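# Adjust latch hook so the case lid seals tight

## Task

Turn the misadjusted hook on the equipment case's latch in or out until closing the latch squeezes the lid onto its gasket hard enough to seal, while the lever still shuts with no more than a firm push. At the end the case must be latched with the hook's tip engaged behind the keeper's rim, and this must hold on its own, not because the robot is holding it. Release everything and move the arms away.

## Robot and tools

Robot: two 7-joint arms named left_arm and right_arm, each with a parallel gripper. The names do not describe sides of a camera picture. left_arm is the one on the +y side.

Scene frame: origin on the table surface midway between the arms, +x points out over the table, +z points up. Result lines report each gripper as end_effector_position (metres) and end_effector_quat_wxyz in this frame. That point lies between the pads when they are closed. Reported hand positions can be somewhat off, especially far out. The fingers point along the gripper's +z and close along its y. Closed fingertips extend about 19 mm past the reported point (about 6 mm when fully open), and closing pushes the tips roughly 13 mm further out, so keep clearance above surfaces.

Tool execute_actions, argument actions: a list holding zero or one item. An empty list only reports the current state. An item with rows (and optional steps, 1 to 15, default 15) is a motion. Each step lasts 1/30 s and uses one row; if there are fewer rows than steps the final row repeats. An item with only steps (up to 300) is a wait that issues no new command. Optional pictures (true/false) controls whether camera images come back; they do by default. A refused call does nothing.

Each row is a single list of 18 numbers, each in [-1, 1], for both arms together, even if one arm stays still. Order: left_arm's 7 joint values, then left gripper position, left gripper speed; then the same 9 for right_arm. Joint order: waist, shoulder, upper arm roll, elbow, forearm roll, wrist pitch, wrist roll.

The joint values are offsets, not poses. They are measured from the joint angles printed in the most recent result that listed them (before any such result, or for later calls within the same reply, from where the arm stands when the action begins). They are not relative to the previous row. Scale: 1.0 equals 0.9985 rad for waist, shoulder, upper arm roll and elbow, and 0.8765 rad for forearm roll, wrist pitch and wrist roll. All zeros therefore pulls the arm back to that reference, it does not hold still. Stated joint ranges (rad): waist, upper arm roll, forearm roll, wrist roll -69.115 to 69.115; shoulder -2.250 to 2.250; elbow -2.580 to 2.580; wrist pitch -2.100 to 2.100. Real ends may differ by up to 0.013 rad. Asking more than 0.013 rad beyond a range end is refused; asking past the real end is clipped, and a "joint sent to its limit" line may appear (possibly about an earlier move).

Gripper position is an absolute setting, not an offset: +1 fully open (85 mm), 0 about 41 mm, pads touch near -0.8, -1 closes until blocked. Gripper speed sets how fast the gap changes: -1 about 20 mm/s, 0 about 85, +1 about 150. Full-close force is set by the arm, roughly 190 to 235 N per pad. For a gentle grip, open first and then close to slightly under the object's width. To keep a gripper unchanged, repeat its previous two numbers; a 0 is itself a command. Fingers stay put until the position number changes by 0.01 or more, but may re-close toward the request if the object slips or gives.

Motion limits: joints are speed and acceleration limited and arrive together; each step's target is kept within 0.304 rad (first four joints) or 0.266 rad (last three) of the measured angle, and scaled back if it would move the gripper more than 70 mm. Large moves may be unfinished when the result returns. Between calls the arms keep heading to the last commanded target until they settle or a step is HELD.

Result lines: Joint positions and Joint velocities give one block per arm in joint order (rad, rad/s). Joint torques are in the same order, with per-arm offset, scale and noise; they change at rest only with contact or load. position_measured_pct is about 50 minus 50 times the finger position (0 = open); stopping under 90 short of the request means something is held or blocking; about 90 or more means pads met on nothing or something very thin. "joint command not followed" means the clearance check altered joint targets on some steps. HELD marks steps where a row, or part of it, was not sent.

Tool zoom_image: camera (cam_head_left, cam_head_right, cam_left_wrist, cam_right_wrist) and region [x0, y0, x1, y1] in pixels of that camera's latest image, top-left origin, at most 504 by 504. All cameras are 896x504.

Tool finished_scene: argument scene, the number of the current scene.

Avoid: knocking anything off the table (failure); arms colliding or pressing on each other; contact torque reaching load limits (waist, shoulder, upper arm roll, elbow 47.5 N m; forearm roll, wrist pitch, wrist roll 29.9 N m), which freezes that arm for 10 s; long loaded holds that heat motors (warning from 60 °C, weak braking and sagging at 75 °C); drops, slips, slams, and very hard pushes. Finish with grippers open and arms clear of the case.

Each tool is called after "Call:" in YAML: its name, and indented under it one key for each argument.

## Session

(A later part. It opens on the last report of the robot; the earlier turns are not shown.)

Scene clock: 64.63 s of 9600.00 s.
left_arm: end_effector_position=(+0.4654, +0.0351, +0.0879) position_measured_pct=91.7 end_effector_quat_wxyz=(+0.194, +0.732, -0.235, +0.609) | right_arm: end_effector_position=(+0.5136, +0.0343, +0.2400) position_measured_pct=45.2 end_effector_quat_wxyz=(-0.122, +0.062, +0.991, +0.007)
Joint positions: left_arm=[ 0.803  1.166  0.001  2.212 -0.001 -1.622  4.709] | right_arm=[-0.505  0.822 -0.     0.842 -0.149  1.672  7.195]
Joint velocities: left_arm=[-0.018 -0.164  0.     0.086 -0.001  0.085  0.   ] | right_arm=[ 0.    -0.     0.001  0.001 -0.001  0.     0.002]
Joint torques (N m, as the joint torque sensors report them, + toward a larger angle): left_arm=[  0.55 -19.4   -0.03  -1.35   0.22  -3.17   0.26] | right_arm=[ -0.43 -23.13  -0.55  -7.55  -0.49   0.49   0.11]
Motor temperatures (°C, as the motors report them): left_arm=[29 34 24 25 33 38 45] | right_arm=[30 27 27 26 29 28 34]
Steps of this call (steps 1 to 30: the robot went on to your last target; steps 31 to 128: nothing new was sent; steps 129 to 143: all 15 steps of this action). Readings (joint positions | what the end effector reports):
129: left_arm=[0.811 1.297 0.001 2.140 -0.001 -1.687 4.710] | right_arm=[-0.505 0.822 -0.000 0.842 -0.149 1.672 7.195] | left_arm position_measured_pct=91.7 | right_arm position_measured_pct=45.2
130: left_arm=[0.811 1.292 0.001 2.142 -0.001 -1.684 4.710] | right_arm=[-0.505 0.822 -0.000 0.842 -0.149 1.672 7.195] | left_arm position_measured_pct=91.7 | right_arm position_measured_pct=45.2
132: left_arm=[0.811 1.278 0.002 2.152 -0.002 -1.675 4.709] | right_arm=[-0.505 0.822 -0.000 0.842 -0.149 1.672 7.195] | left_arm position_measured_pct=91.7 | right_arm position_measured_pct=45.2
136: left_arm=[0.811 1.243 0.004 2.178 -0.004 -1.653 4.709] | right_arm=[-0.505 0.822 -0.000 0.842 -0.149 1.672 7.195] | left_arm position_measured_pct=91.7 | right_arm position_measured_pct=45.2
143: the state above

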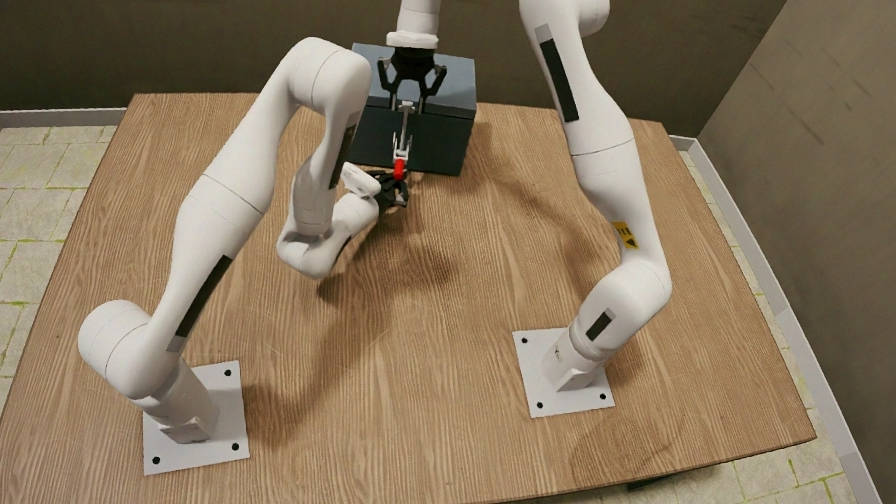

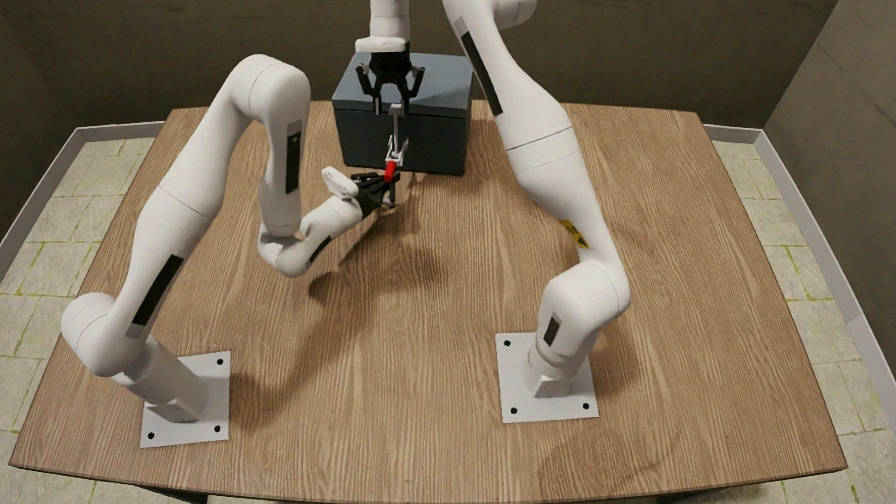

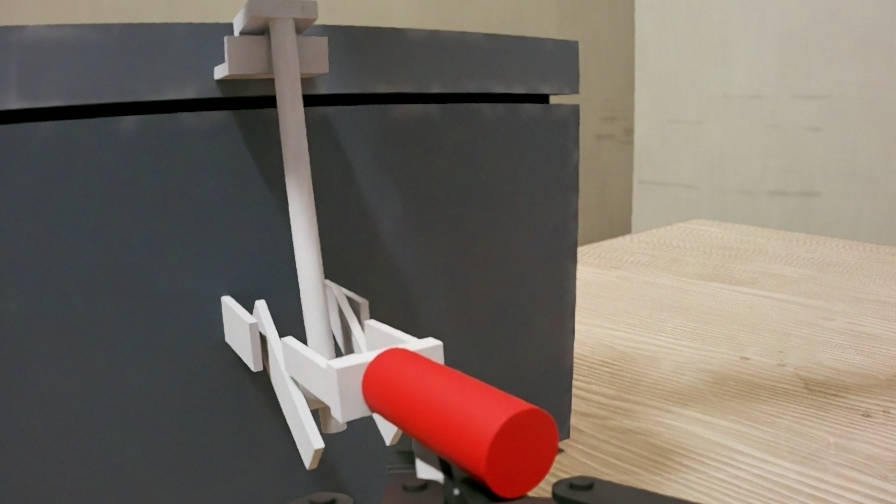

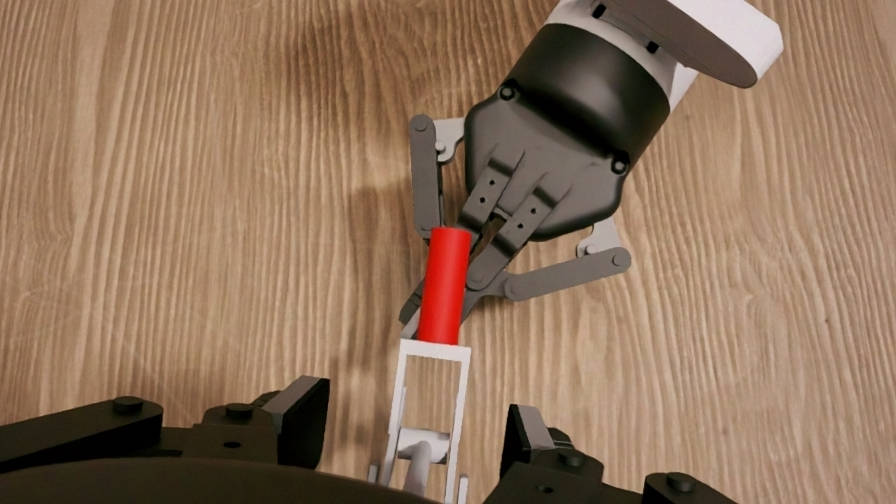

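Call:
execute_actions:
  actions:
    - {"rows":[[0,-0.035,0,0.008,0,0.02,0,-1,0,0,0,0,0,0,0,0,0.1,0],[0,-0.035,0,0.008,0,0.02,0,-1,0,0,0,0,0,0,0,0,0.1,0],[0,-0.068,0,0.016,0,0.049,0,-1,0,0,0,0,0,0,0,0,0.1,0],[0,-0.068,0,0.016,0,0.049,0,-1,0,0,0,0,0,0,0,0,0.1,0],[-0.001,-0.1,0,0.024,0,0.078,0,-1,0,0,0,0,0,0,0,0,0.1,0],[-0.001,-0.1,0,0.024,0,0.078,0,-1,0,0,0,0,0,0,0,0,0.1,0],[-0.001,-0.132,0,0.031,0,0.107,0,-1,0,0,0,0,0,0,0,0,0.1,0],[-0.001,-0.132,0,0.031,0,0.107,0,-1,0,0,0,0,0,0,0,0,0.1,0],[-0.002,-0.165,0,0.039,0,0.136,0,-1,0,0,0,0,0,0,0,0,0.1,0],[-0.002,-0.165,0,0.039,0,0.136,0,-1,0,0,0,0,0,0,0,0,0.1,0],[-0.002,-0.197,0,0.046,0,0.165,0,-1,0,0,0,0,0,0,0,0,0.1,0],[-0.002,-0.197,0,0.046,0,0.165,0,-1,0,0,0,0,0,0,0,0,0.1,0],[-0.003,-0.229,0,0.054,0,0.194,0,-1,0,0,0,0,0,0,0,0,0.1,0]],"steps":15}
  pictures: false

Call:
execute_actions:
  actions:
    - {"steps":10}

Scene clock: 67.73 s of 9600.00 s.
left_arm: end_effector_position=(+0.4707, +0.0320, +0.1486) position_measured_pct=91.7 end_effector_quat_wxyz=(+0.194, +0.732, -0.235, +0.609) | right_arm: end_effector_position=(+0.5136, +0.0343, +0.2400) position_measured_pct=45.2 end_effector_quat_wxyz=(-0.122, +0.062, +0.991, +0.007)
Joint positions: left_arm=[ 0.802  0.982  0.002  2.257 -0.002 -1.484  4.71 ] | right_arm=[-0.505  0.822 -0.     0.842 -0.149  1.672  7.195]
Joint velocities: left_arm=[-0.006 -0.416  0.003  0.094 -0.002  0.33   0.   ] | right_arm=[ 0.    -0.    -0.001  0.002 -0.002 -0.001 -0.   ]
Joint torques (N m, as the joint torque sensors report them, + toward a larger angle): left_arm=[ -0.67 -19.9   -0.2   -2.2    0.09  -3.26  -0.05] | right_arm=[ -0.1  -23.49  -0.66  -7.53  -0.61   0.4    0.06]
Motor temperatures (°C, as the motors report them): left_arm=[29 34 24 25 33 38 45] | right_arm=[30 27 27 26 29 28 34]
Steps of this call (steps 1 to 30: the robot went on to your last target; steps 31 to 78: nothing new was sent; steps 79 to 93: all 15 steps of this action). Readings (joint positions | what the end effector reports):
79: left_arm=[0.802 1.151 0.001 2.218 -0.001 -1.615 4.709] | right_arm=[-0.505 0.822 -0.000 0.842 -0.149 1.672 7.195] | left_arm position_measured_pct=91.7 | right_arm position_measured_pct=45.2
80: left_arm=[0.803 1.146 0.001 2.219 -0.001 -1.612 4.709] | right_arm=[-0.505 0.822 -0.000 0.842 -0.149 1.672 7.195] | left_arm position_measured_pct=91.7 | right_arm position_measured_pct=45.2
82: left_arm=[0.803 1.131 0.001 2.222 -0.001 -1.603 4.709] | right_arm=[-0.505 0.822 -0.000 0.842 -0.149 1.672 7.195] | left_arm position_measured_pct=91.7 | right_arm position_measured_pct=45.2
86: left_arm=[0.803 1.085 0.001 2.232 -0.001 -1.566 4.710] | right_arm=[-0.505 0.822 -0.000 0.842 -0.149 1.672 7.195] | left_arm position_measured_pct=91.7 | right_arm position_measured_pct=45.2
93: the state above

Scene clock: 68.07 s of 9600.00 s.
left_arm: end_effector_position=(+0.4707, +0.0322, +0.1615) position_measured_pct=91.7 end_effector_quat_wxyz=(+0.194, +0.733, -0.235, +0.608) | right_arm: end_effector_position=(+0.5136, +0.0343, +0.2400) position_measured_pct=45.2 end_effector_quat_wxyz=(-0.122, +0.062, +0.991, +0.007)
Joint positions: left_arm=[ 0.801  0.941  0.002  2.267 -0.002 -1.451  4.71 ] | right_arm=[-0.505  0.822 -0.     0.842 -0.149  1.672  7.195]
Joint velocities: left_arm=[-0.001 -0.016 -0.     0.001 -0.     0.003  0.001] | right_arm=[-0.     0.     0.    -0.001  0.     0.001 -0.001]
Joint torques (N m, as the joint torque sensors report them, + toward a larger angle): left_arm=[ -0.25 -20.63  -0.34  -3.96   0.31  -3.59   0.12] | right_arm=[  0.1  -23.59  -0.47  -7.57  -0.6    0.57   0.11]
Motor temperatures (°C, as the motors report them): left_arm=[29 34 24 25 33 38 45] | right_arm=[30 27 27 26 29 28 34]
Steps of this call (steps 1 to 10: the robot went on to your last target). Readings (joint positions | what the end effector reports):
1: left_arm=[0.802 0.969 0.002 2.260 -0.002 -1.473 4.710] | right_arm=[-0.505 0.822 -0.000 0.842 -0.149 1.672 7.195] | left_arm position_measured_pct=91.7 | right_arm position_measured_pct=45.2
2: left_arm=[0.802 0.959 0.002 2.262 -0.002 -1.465 4.710] | right_arm=[-0.505 0.822 -0.000 0.842 -0.149 1.672 7.195] | left_arm position_measured_pct=91.7 | right_arm position_measured_pct=45.2
4: left_arm=[0.801 0.949 0.002 2.265 -0.002 -1.455 4.710] | right_arm=[-0.505 0.822 -0.000 0.842 -0.149 1.672 7.195] | left_arm position_measured_pct=91.7 | right_arm position_measured_pct=45.2
8: left_arm=[0.801 0.942 0.002 2.266 -0.002 -1.451 4.710] | right_arm=[-0.505 0.822 -0.000 0.842 -0.149 1.672 7.195] | left_arm position_measured_pct=91.7 | right_arm position_measured_pct=45.2
10: the state above

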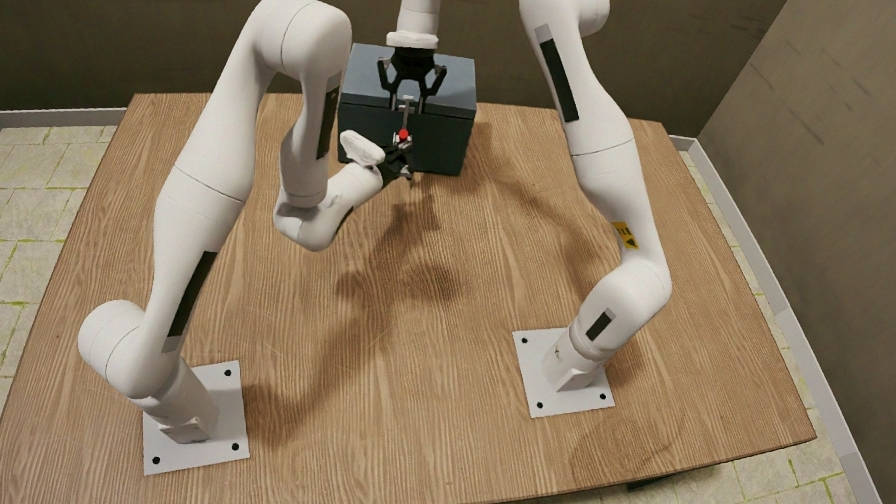

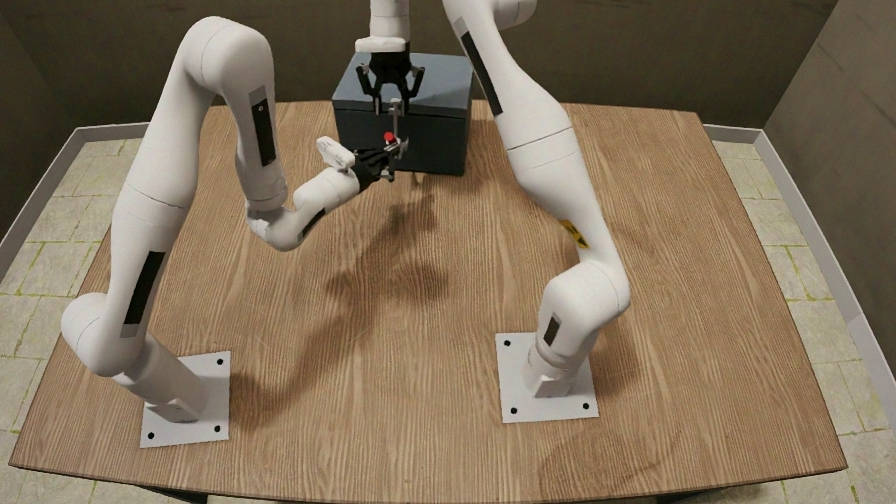

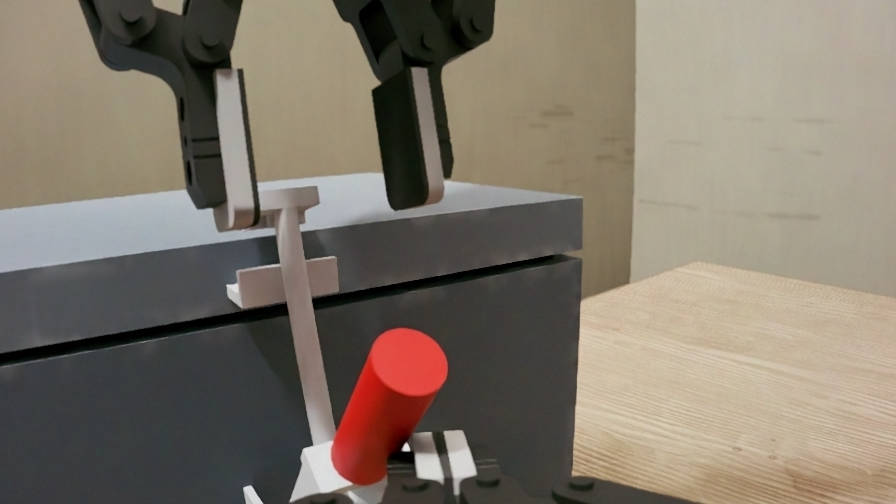

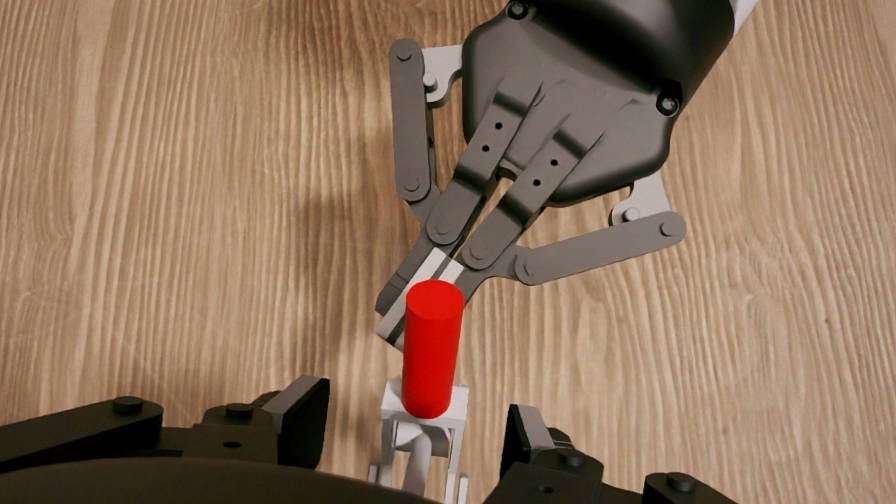

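Call:
execute_actions:
  actions:
    - {"rows":[[0.025,0.02,0,0,0,0,0,-1,0,0.012,0.037,0,-0.072,0.002,0.041,0.008,0.1,0],[0.025,0.02,0,0,0,0,0,-1,0,0.012,0.037,0,-0.072,0.002,0.041,0.008,0.1,0],[0.025,0.02,0,0,0,0,0,-1,0,0.012,0.037,0,-0.072,0.002,0.041,0.008,0.1,0],[0.025,0.02,0,0,0,0,0,-1,0,0.023,0.075,0,-0.144,0.003,0.082,0.016,0.1,0],[0.025,0.02,0,0,0,0,0,-1,0,0.023,0.075,0,-0.144,0.003,0.082,0.016,0.1,0],[0.025,0.05,0,0.12,0,-0.188,0,-1,0,0.023,0.075,0,-0.144,0.003,0.082,0.016,0.1,0],[0.025,0.05,0,0.12,0,-0.188,0,-1,0,0.035,0.112,0,-0.216,0.005,0.123,0.024,0.1,0],[0.025,0.05,0,0.12,0,-0.188,0,-1,0,0.035,0.112,0,-0.216,0.005,0.123,0.024,0.1,0],[0.025,0.05,0,0.12,0,-0.188,0,-1,0,0.035,0.112,0,-0.216,0.005,0.123,0.024,0.1,0],[0.025,0.075,0,0.241,0,-0.376,0,-1,0,0.035,0.112,0,-0.216,0.005,0.123,0.024,0.1,0]],"steps":15}
  pictures: false

Call:
execute_actions:
  actions:
    - {"steps":8}
  pictures: false

Call:
execute_actions:
  actions:
    - {"rows":[[-0.186,0,0,0,0,0,0,-1,0,0,0,0,0,0,0,0,0.1,0]],"steps":15}

Scene clock: 72.17 s of 9600.00 s.
left_arm: end_effector_position=(+0.4123, +0.0567, +0.1552) position_measured_pct=91.7 end_effector_quat_wxyz=(+0.202, +0.729, -0.243, +0.607) | right_arm: end_effector_position=(+0.5501, +0.0301, +0.2376) position_measured_pct=45.2 end_effector_quat_wxyz=(-0.121, +0.061, +0.991, +0.007)
Joint positions: left_arm=[ 0.826  1.004  0.002  2.451 -0.002 -1.701  4.71 ] | right_arm=[-0.472  0.929  0.     0.632 -0.144  1.777  7.215]
Joint velocities: left_arm=[ 0.005  0.122  0.     0.621  0.    -0.875  0.   ] | right_arm=[ 0.013  0.038  0.001 -0.088 -0.     0.045  0.007]
Joint torques (N m, as the joint torque sensors report them, + toward a larger angle): left_arm=[  0.08 -18.67  -0.23  -1.49  -0.21  -3.05   0.18] | right_arm=[ -1.36 -25.55  -0.47  -7.8   -0.81  -0.13   0.22]
Motor temperatures (°C, as the motors report them): left_arm=[29 34 24 25 33 38 45] | right_arm=[30 27 27 26 29 28 34]
Steps of this call (steps 1 to 30: the robot went on to your last target; steps 31 to 108: nothing new was sent; steps 109 to 123: all 15 steps of this action). Readings (joint positions | what the end effector reports):
109: left_arm=[0.802 0.940 0.002 2.267 -0.001 -1.451 4.710] | right_arm=[-0.505 0.823 -0.000 0.841 -0.149 1.672 7.195] | left_arm position_measured_pct=91.7 | right_arm position_measured_pct=45.2
110: left_arm=[0.808 0.945 0.000 2.266 -0.000 -1.452 4.710] | right_arm=[-0.504 0.826 -0.000 0.835 -0.149 1.675 7.195] | left_arm position_measured_pct=91.7 | right_arm position_measured_pct=45.2
112: left_arm=[0.819 0.954 0.002 2.266 -0.002 -1.451 4.710] | right_arm=[-0.500 0.841 -0.001 0.809 -0.148 1.688 7.198] | left_arm position_measured_pct=91.7 | right_arm position_measured_pct=45.2
116: left_arm=[0.823 0.966 0.002 2.282 -0.002 -1.473 4.710] | right_arm=[-0.487 0.881 -0.000 0.730 -0.147 1.727 7.206] | left_arm position_measured_pct=91.7 | right_arm position_measured_pct=45.2
123: the state above

Scene clock: 72.43 s of 9600.00 s.
left_arm: end_effector_position=(+0.3989, +0.0665, +0.1621) position_measured_pct=91.7 end_effector_quat_wxyz=(+0.204, +0.725, -0.242, +0.611) | right_arm: end_effector_position=(+0.5511, +0.0301, +0.2366) position_measured_pct=45.2 end_effector_quat_wxyz=(-0.122, +0.061, +0.991, +0.007)
Joint positions: left_arm=[ 0.826  1.015  0.002  2.506 -0.002 -1.779  4.71 ] | right_arm=[-0.471  0.933 -0.     0.626 -0.144  1.78   7.216]
Joint velocities: left_arm=[ 0.001  0.009 -0.001  0.012 -0.    -0.009  0.001] | right_arm=[ 0.     0.005  0.001 -0.002  0.001  0.001  0.001]
Joint torques (N m, as the joint torque sensors report them, + toward a larger angle): left_arm=[ -0.08 -17.42   0.07   0.02  -0.22  -2.86   0.1 ] | right_arm=[ -0.06 -24.96  -0.55  -8.12  -0.55   0.45  -0.34]
Motor temperatures (°C, as the motors report them): left_arm=[29 34 24 25 33 38 45] | right_arm=[30 27 27 26 29 28 34]
Steps of this call (steps 1 to 8: the robot went on to your last target). Readings (joint positions | what the end effector reports):
1: left_arm=[0.826 1.007 0.002 2.470 -0.002 -1.727 4.710] | right_arm=[-0.471 0.930 0.000 0.630 -0.144 1.778 7.216] | left_arm position_measured_pct=91.7 | right_arm position_measured_pct=45.2
2: left_arm=[0.826 1.010 0.002 2.484 -0.002 -1.748 4.710] | right_arm=[-0.471 0.931 0.000 0.629 -0.144 1.779 7.216] | left_arm position_measured_pct=91.7 | right_arm position_measured_pct=45.2
4: left_arm=[0.826 1.013 0.002 2.501 -0.002 -1.772 4.710] | right_arm=[-0.471 0.932 -0.000 0.627 -0.144 1.779 7.216] | left_arm position_measured_pct=91.7 | right_arm position_measured_pct=45.2
8: the state above

Scene clock: 72.93 s of 9600.00 s.
left_arm: end_effector_position=(+0.4547, +0.1483, +0.1620) position_measured_pct=91.7 end_effector_quat_wxyz=(+0.147, +0.744, -0.176, +0.627) | right_arm: end_effector_position=(+0.5511, +0.0301, +0.2366) position_measured_pct=45.2 end_effector_quat_wxyz=(-0.122, +0.061, +0.991, +0.007)
Joint positions: left_arm=[ 0.646  1.015  0.001  2.506 -0.001 -1.779  4.71 ] | right_arm=[-0.471  0.933 -0.     0.626 -0.144  1.78   7.216]
Joint velocities: left_arm=[-0.045  0.     0.008  0.002 -0.004  0.001  0.   ] | right_arm=[ 0.     0.    -0.001  0.    -0.     0.001 -0.   ]
Joint torques (N m, as the joint torque sensors report them, + toward a larger angle): left_arm=[  0.29 -17.47  -0.09   0.01   0.    -2.69   0.17] | right_arm=[ -0.3  -24.92  -0.16  -8.23  -0.5    0.68   0.25]
Motor temperatures (°C, as the motors report them): left_arm=[29 34 24 25 33 38 45] | right_arm=[30 27 27 26 29 28 34]
Steps of this call (steps 1 to 15: all 15 steps of this action). Readings (joint positions | what the end effector reports):
1: left_arm=[0.825 1.015 0.002 2.507 -0.002 -1.780 4.710] | right_arm=[-0.471 0.933 -0.000 0.626 -0.144 1.780 7.216] | left_arm position_measured_pct=91.7 | right_arm position_measured_pct=45.2
2: left_arm=[0.818 1.015 0.003 2.507 -0.003 -1.780 4.710] | right_arm=[-0.471 0.933 -0.000 0.626 -0.144 1.780 7.216] | left_arm position_measured_pct=91.7 | right_arm position_measured_pct=45.2
4: left_arm=[0.788 1.015 0.004 2.507 -0.003 -1.780 4.710] | right_arm=[-0.471 0.933 -0.000 0.626 -0.144 1.780 7.216] | left_arm position_measured_pct=91.7 | right_arm position_measured_pct=45.2
8: left_arm=[0.698 1.015 0.001 2.506 -0.001 -1.779 4.710] | right_arm=[-0.471 0.933 -0.000 0.626 -0.144 1.780 7.216] | left_arm position_measured_pct=91.7 | right_arm position_measured_pct=45.2
15: the state above

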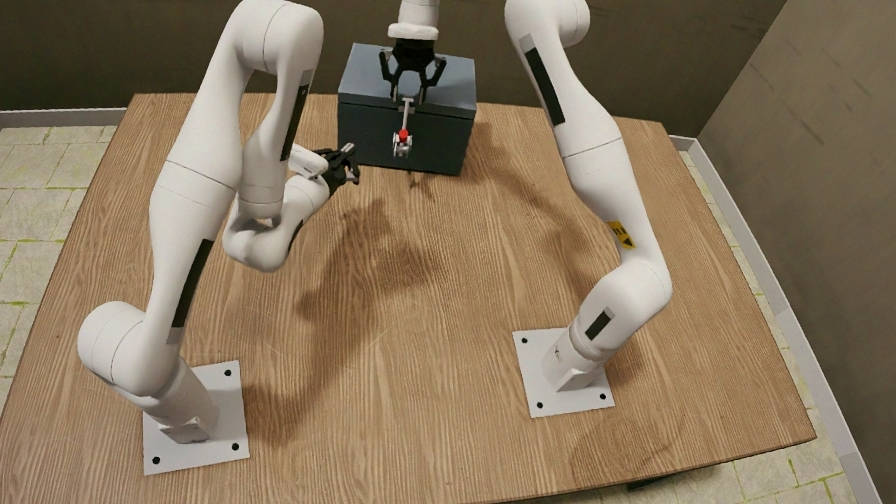

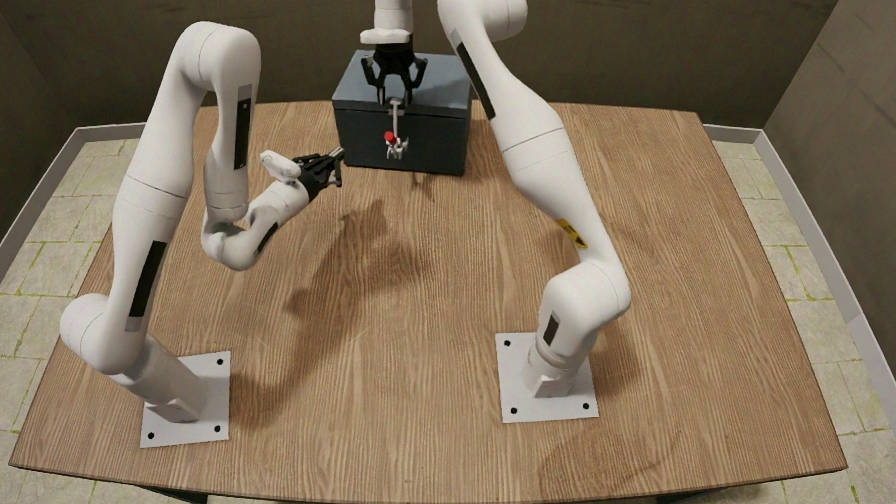

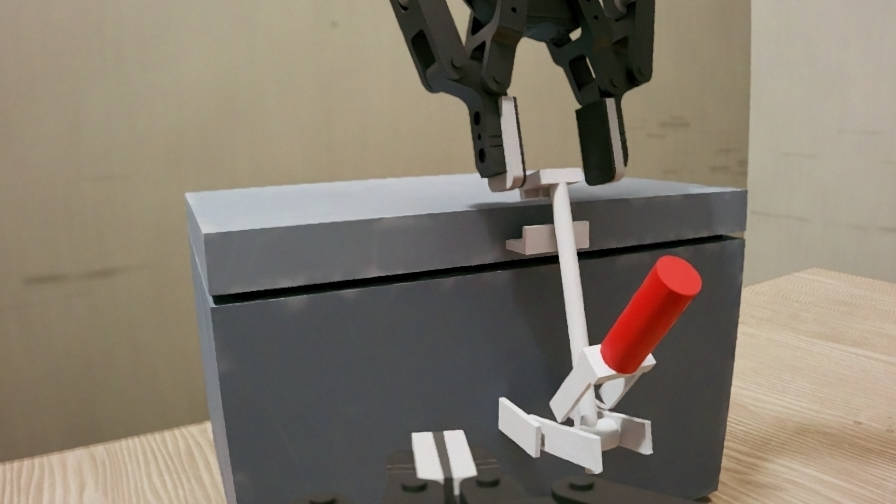

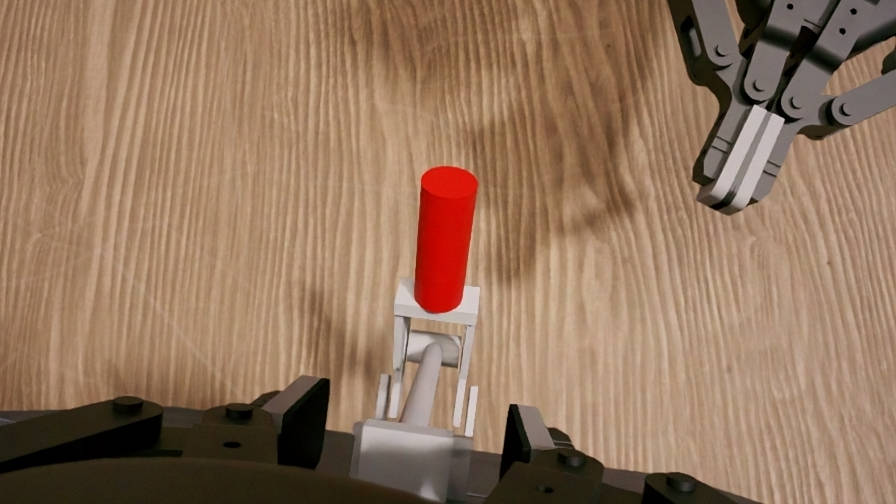

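Call:
execute_actions:
  actions:
    - {"rows":[[0,0,0,0,0,0,0,-1,0,0.0076,0.0136,0,-0.018,0,0.007,0.006,0.1,0],[0,0,0,0,0,0,0,-1,0,0.0076,0.0136,0,-0.018,0,0.007,0.006,0.1,0],[0,0,0,0,0,0,0,-1,0,0.0076,0.0136,0,-0.018,0,0.007,0.006,0.1,0],[0,0,0,0,0,0,0,-1,0,0.0076,0.0136,0,-0.018,0,0.007,0.006,0.1,0],[0,0,0,0,0,0,0,-1,0,0.0076,0.0136,0,-0.018,0,0.007,0.006,-0.5,-0.5]],"steps":15}
  pictures: false

Call:
execute_actions:
  actions:
    - {"steps":12}

Scene clock: 76.77 s of 9600.00 s.
left_arm: end_effector_position=(+0.4547, +0.1484, +0.1620) position_measured_pct=91.7 end_effector_quat_wxyz=(+0.147, +0.744, -0.176, +0.627) | right_arm: end_effector_position=(+0.5558, +0.0275, +0.2335) position_measured_pct=60.3 end_effector_quat_wxyz=(-0.122, +0.062, +0.991, +0.008)
Joint positions: left_arm=[ 0.646  1.015  0.001  2.506 -0.001 -1.779  4.71 ] | right_arm=[-0.463  0.947 -0.     0.609 -0.144  1.786  7.221]
Joint velocities: left_arm=[ 0.001 -0.     0.    -0.     0.     0.     0.   ] | right_arm=[0.001 0.002 0.001 0.    0.001 0.001 0.   ]
Joint torques (N m, as the joint torque sensors report them, + toward a larger angle): left_arm=[  0.39 -17.46   0.18   0.07  -0.1   -2.68   0.2 ] | right_arm=[ -0.05 -24.78  -0.39  -7.5   -0.35   0.32   0.  ]
Motor temperatures (°C, as the motors report them): left_arm=[29 34 24 25 33 38 45] | right_arm=[30 27 27 26 29 28 34]
Steps of this call (steps 1 to 15: the robot went on to your last target; steps 16 to 100: nothing new was sent; steps 101 to 115: all 15 steps of this action). Readings (joint positions | what the end effector reports):
101: left_arm=[0.641 1.015 0.002 2.506 -0.001 -1.779 4.710] | right_arm=[-0.470 0.934 -0.000 0.626 -0.144 1.780 7.216] | left_arm position_measured_pct=91.7 | right_arm position_measured_pct=45.2
102: left_arm=[0.643 1.015 0.001 2.506 -0.001 -1.779 4.710] | right_arm=[-0.469 0.937 -0.001 0.621 -0.145 1.782 7.217] | left_arm position_measured_pct=91.7 | right_arm position_measured_pct=45.2
104: left_arm=[0.644 1.015 0.002 2.506 -0.002 -1.779 4.710] | right_arm=[-0.465 0.943 -0.000 0.614 -0.144 1.784 7.219] | left_arm position_measured_pct=91.7 | right_arm position_measured_pct=45.2
108: left_arm=[0.645 1.015 0.001 2.506 -0.001 -1.779 4.710] | right_arm=[-0.464 0.946 -0.000 0.610 -0.144 1.785 7.221] | left_arm position_measured_pct=91.7 | right_arm position_measured_pct=48.0
115: the state above

Scene clock: 77.17 s of 9600.00 s.
left_arm: end_effector_position=(+0.4547, +0.1483, +0.1620) position_measured_pct=91.7 end_effector_quat_wxyz=(+0.147, +0.744, -0.176, +0.627) | right_arm: end_effector_position=(+0.5559, +0.0280, +0.2339) position_measured_pct=70.6 end_effector_quat_wxyz=(-0.122, +0.061, +0.991, +0.008)
Joint positions: left_arm=[ 0.646  1.015  0.001  2.506 -0.001 -1.779  4.71 ] | right_arm=[-0.464  0.946 -0.     0.608 -0.145  1.785  7.221]
Joint velocities: left_arm=[-0.     0.     0.     0.001 -0.     0.001 -0.   ] | right_arm=[-0.     0.    -0.     0.001 -0.002 -0.001  0.001]
Joint torques (N m, as the joint torque sensors report them, + toward a larger angle): left_arm=[  0.19 -17.29   0.05   0.18  -0.17  -2.9    0.06] | right_arm=[  0.4  -24.5    0.18  -7.66  -0.25   0.78  -0.04]
Motor temperatures (°C, as the motors report them): left_arm=[29 34 24 25 33 38 45] | right_arm=[30 27 27 26 29 28 34]
Steps of this call (steps 1 to 12: the robot went on to your last target). Readings (joint positions | what the end effector reports):
1: left_arm=[0.646 1.015 0.001 2.506 -0.001 -1.779 4.710] | right_arm=[-0.463 0.947 -0.000 0.609 -0.144 1.786 7.221] | left_arm position_measured_pct=91.7 | right_arm position_measured_pct=62.3
2: left_arm=[0.646 1.015 0.001 2.506 -0.001 -1.779 4.710] | right_arm=[-0.463 0.947 -0.000 0.609 -0.144 1.786 7.221] | left_arm position_measured_pct=91.7 | right_arm position_measured_pct=64.3
4: left_arm=[0.646 1.015 0.001 2.506 -0.001 -1.779 4.710] | right_arm=[-0.463 0.947 -0.000 0.608 -0.145 1.785 7.221] | left_arm position_measured_pct=91.7 | right_arm position_measured_pct=67.9
8: left_arm=[0.646 1.015 0.001 2.506 -0.001 -1.779 4.710] | right_arm=[-0.464 0.946 -0.000 0.608 -0.145 1.785 7.221] | left_arm position_measured_pct=91.7 | right_arm position_measured_pct=70.6
12: the state above

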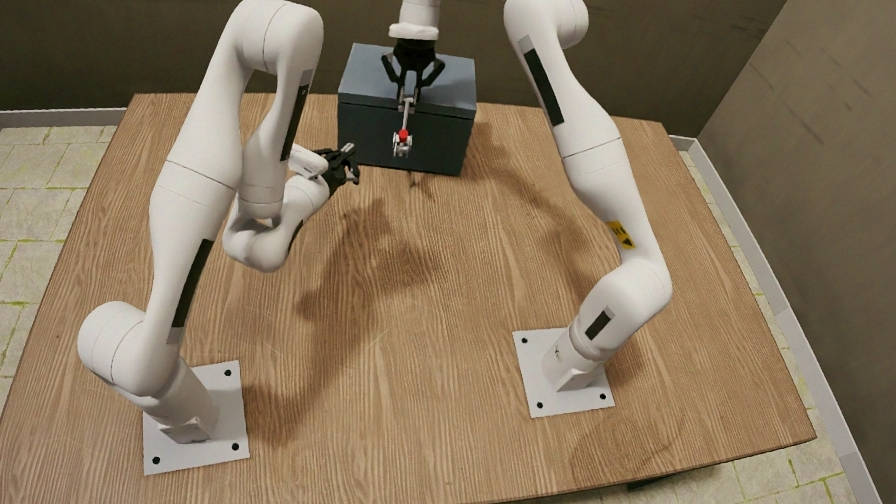

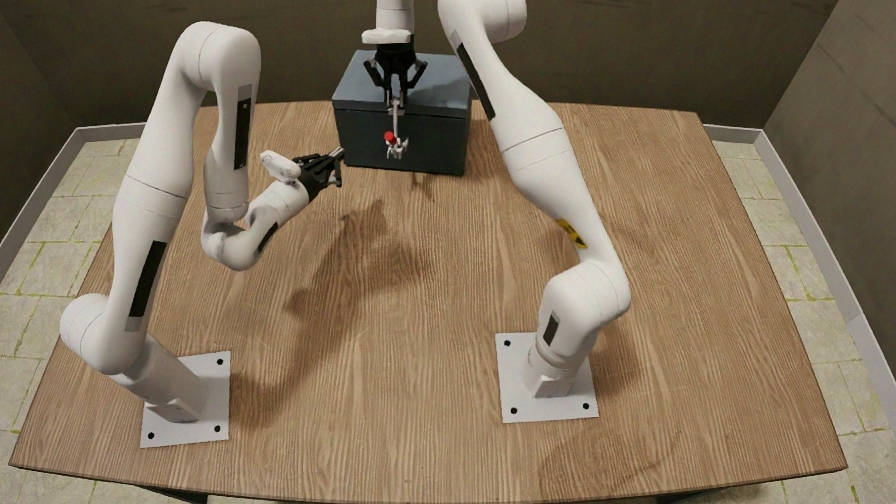

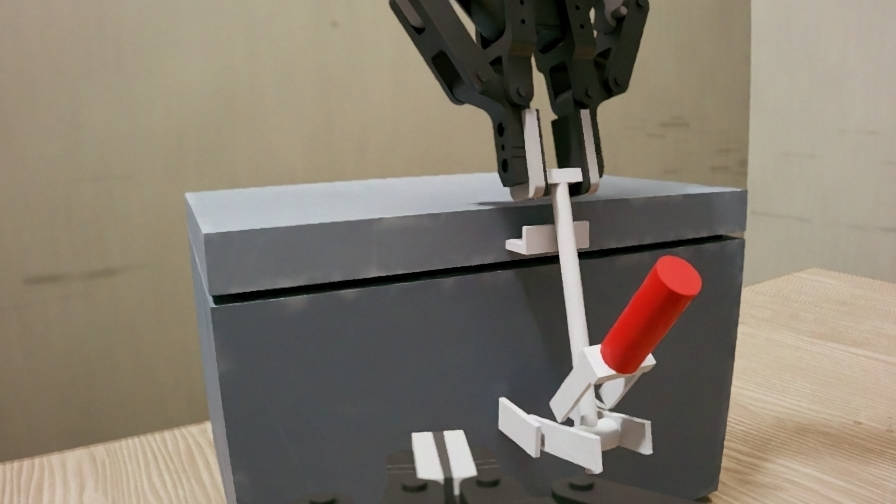

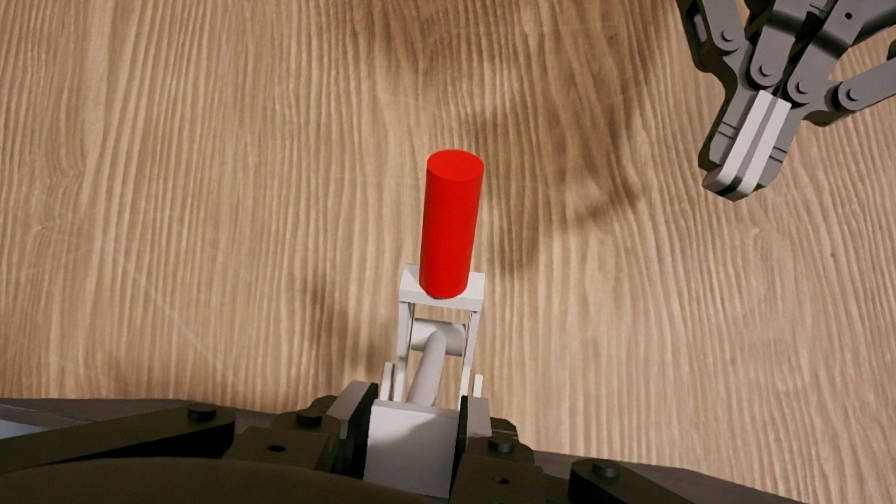

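Call:
execute_actions:
  actions: []

Scene clock: 82.73 s of 9600.00 s.
left_arm: end_effector_position=(+0.4547, +0.1483, +0.1620) position_measured_pct=91.7 end_effector_quat_wxyz=(+0.147, +0.744, -0.176, +0.627) | right_arm: end_effector_position=(+0.5559, +0.0280, +0.2339) position_measured_pct=70.6 end_effector_quat_wxyz=(-0.122, +0.061, +0.991, +0.008)
Joint positions: left_arm=[ 0.646  1.015  0.001  2.506 -0.001 -1.779  4.71 ] | right_arm=[-0.464  0.946 -0.     0.608 -0.145  1.785  7.221]
Joint velocities: left_arm=[ 0.001  0.     0.    -0.    -0.    -0.     0.001] | right_arm=[ 0.     0.     0.    -0.001 -0.     0.     0.   ]
Joint torques (N m, as the joint torque sensors report them, + toward a larger angle): left_arm=[  0.33 -17.36  -0.21   0.08   0.06  -2.97   0.16] | right_arm=[  0.   -24.97   0.02  -7.72  -0.26   0.74   0.01]
Motor temperatures (°C, as the motors report them): left_arm=[29 34 24 25 33 38 45] | right_arm=[30 27 27 26 29 28 34]
Steps of this call (steps 1 to 15: the robot went on to your last target; steps 16 to 167: nothing new was sent). Readings (joint positions | what the end effector reports):
1: left_arm=[0.646 1.015 0.001 2.506 -0.001 -1.779 4.710] | right_arm=[-0.464 0.946 -0.000 0.608 -0.145 1.785 7.221] | left_arm position_measured_pct=91.7 | right_arm position_measured_pct=70.6
2: left_arm=[0.646 1.015 0.001 2.506 -0.001 -1.779 4.710] | right_arm=[-0.464 0.946 -0.000 0.608 -0.145 1.785 7.221] | left_arm position_measured_pct=91.7 | right_arm position_measured_pct=70.6
4: left_arm=[0.646 1.015 0.001 2.506 -0.001 -1.779 4.710] | right_arm=[-0.464 0.946 -0.000 0.608 -0.145 1.785 7.221] | left_arm position_measured_pct=91.7 | right_arm position_measured_pct=70.6
8: left_arm=[0.646 1.015 0.001 2.506 -0.001 -1.779 4.710] | right_arm=[-0.464 0.946 -0.000 0.608 -0.145 1.785 7.221] | left_arm position_measured_pct=91.7 | right_arm position_measured_pct=70.6
167: the state above
All arms were judged still, so your last target was given up. Only a new action makes them travel on or press farther. Fingers that are still opening or closing keep moving.

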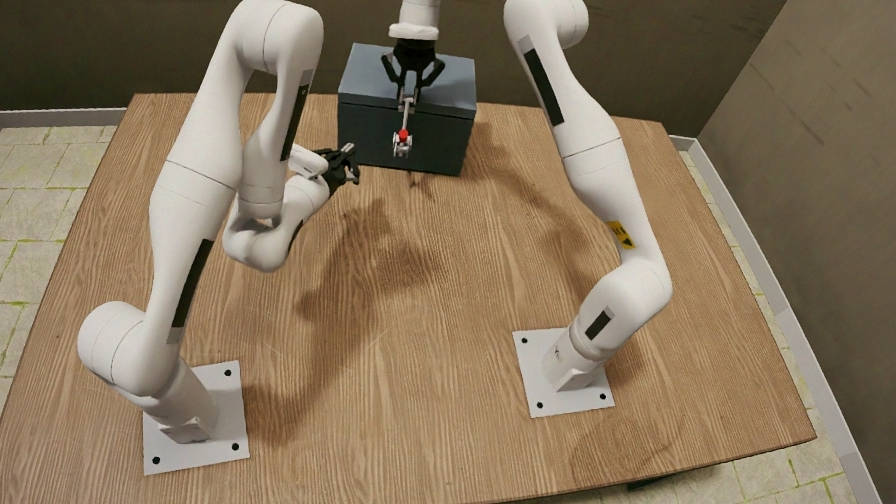

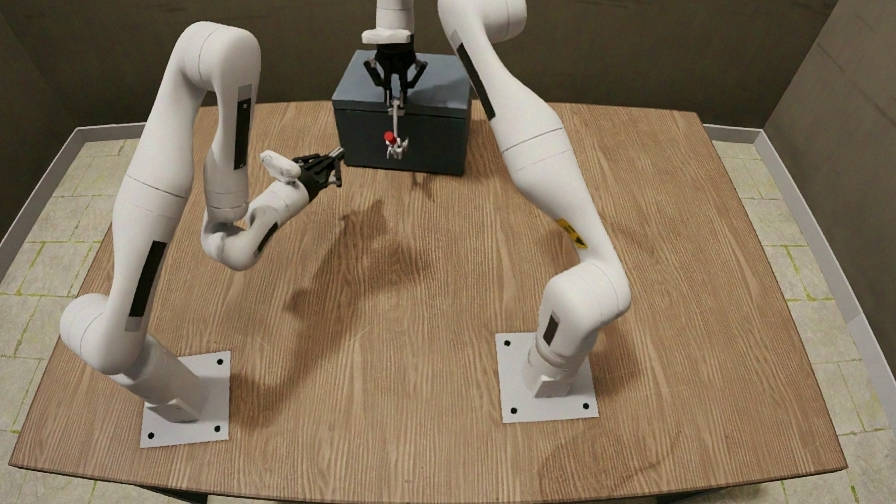

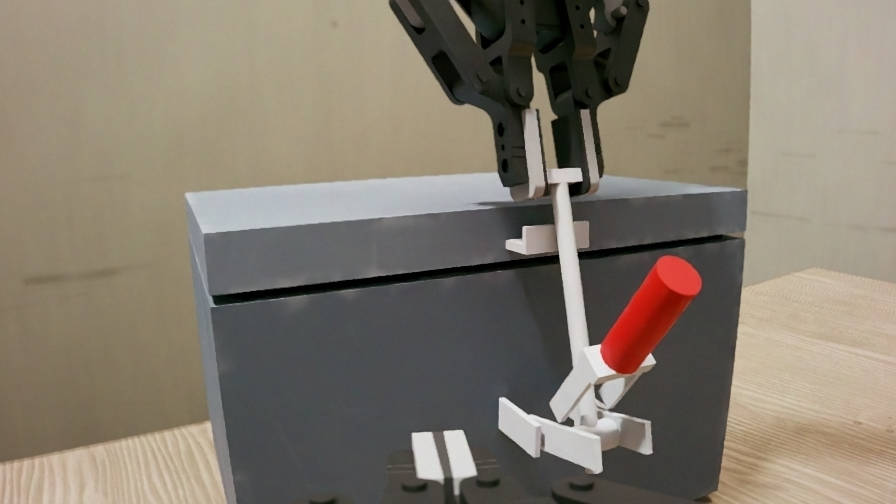

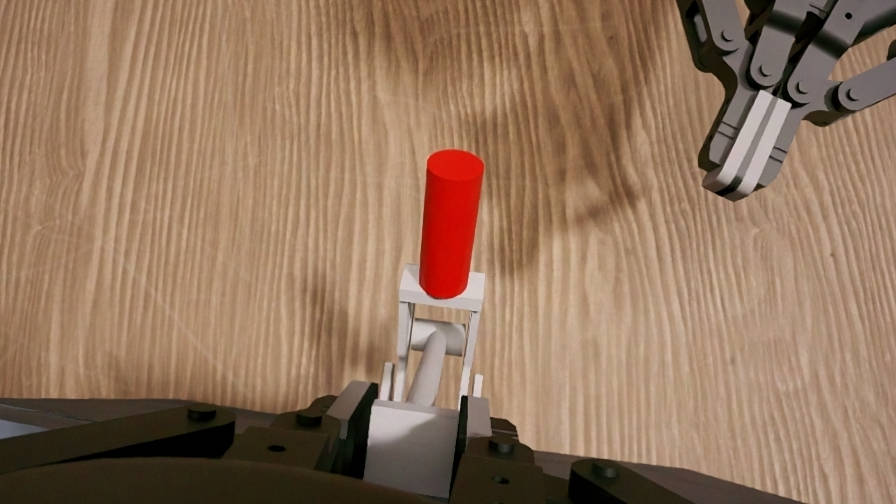

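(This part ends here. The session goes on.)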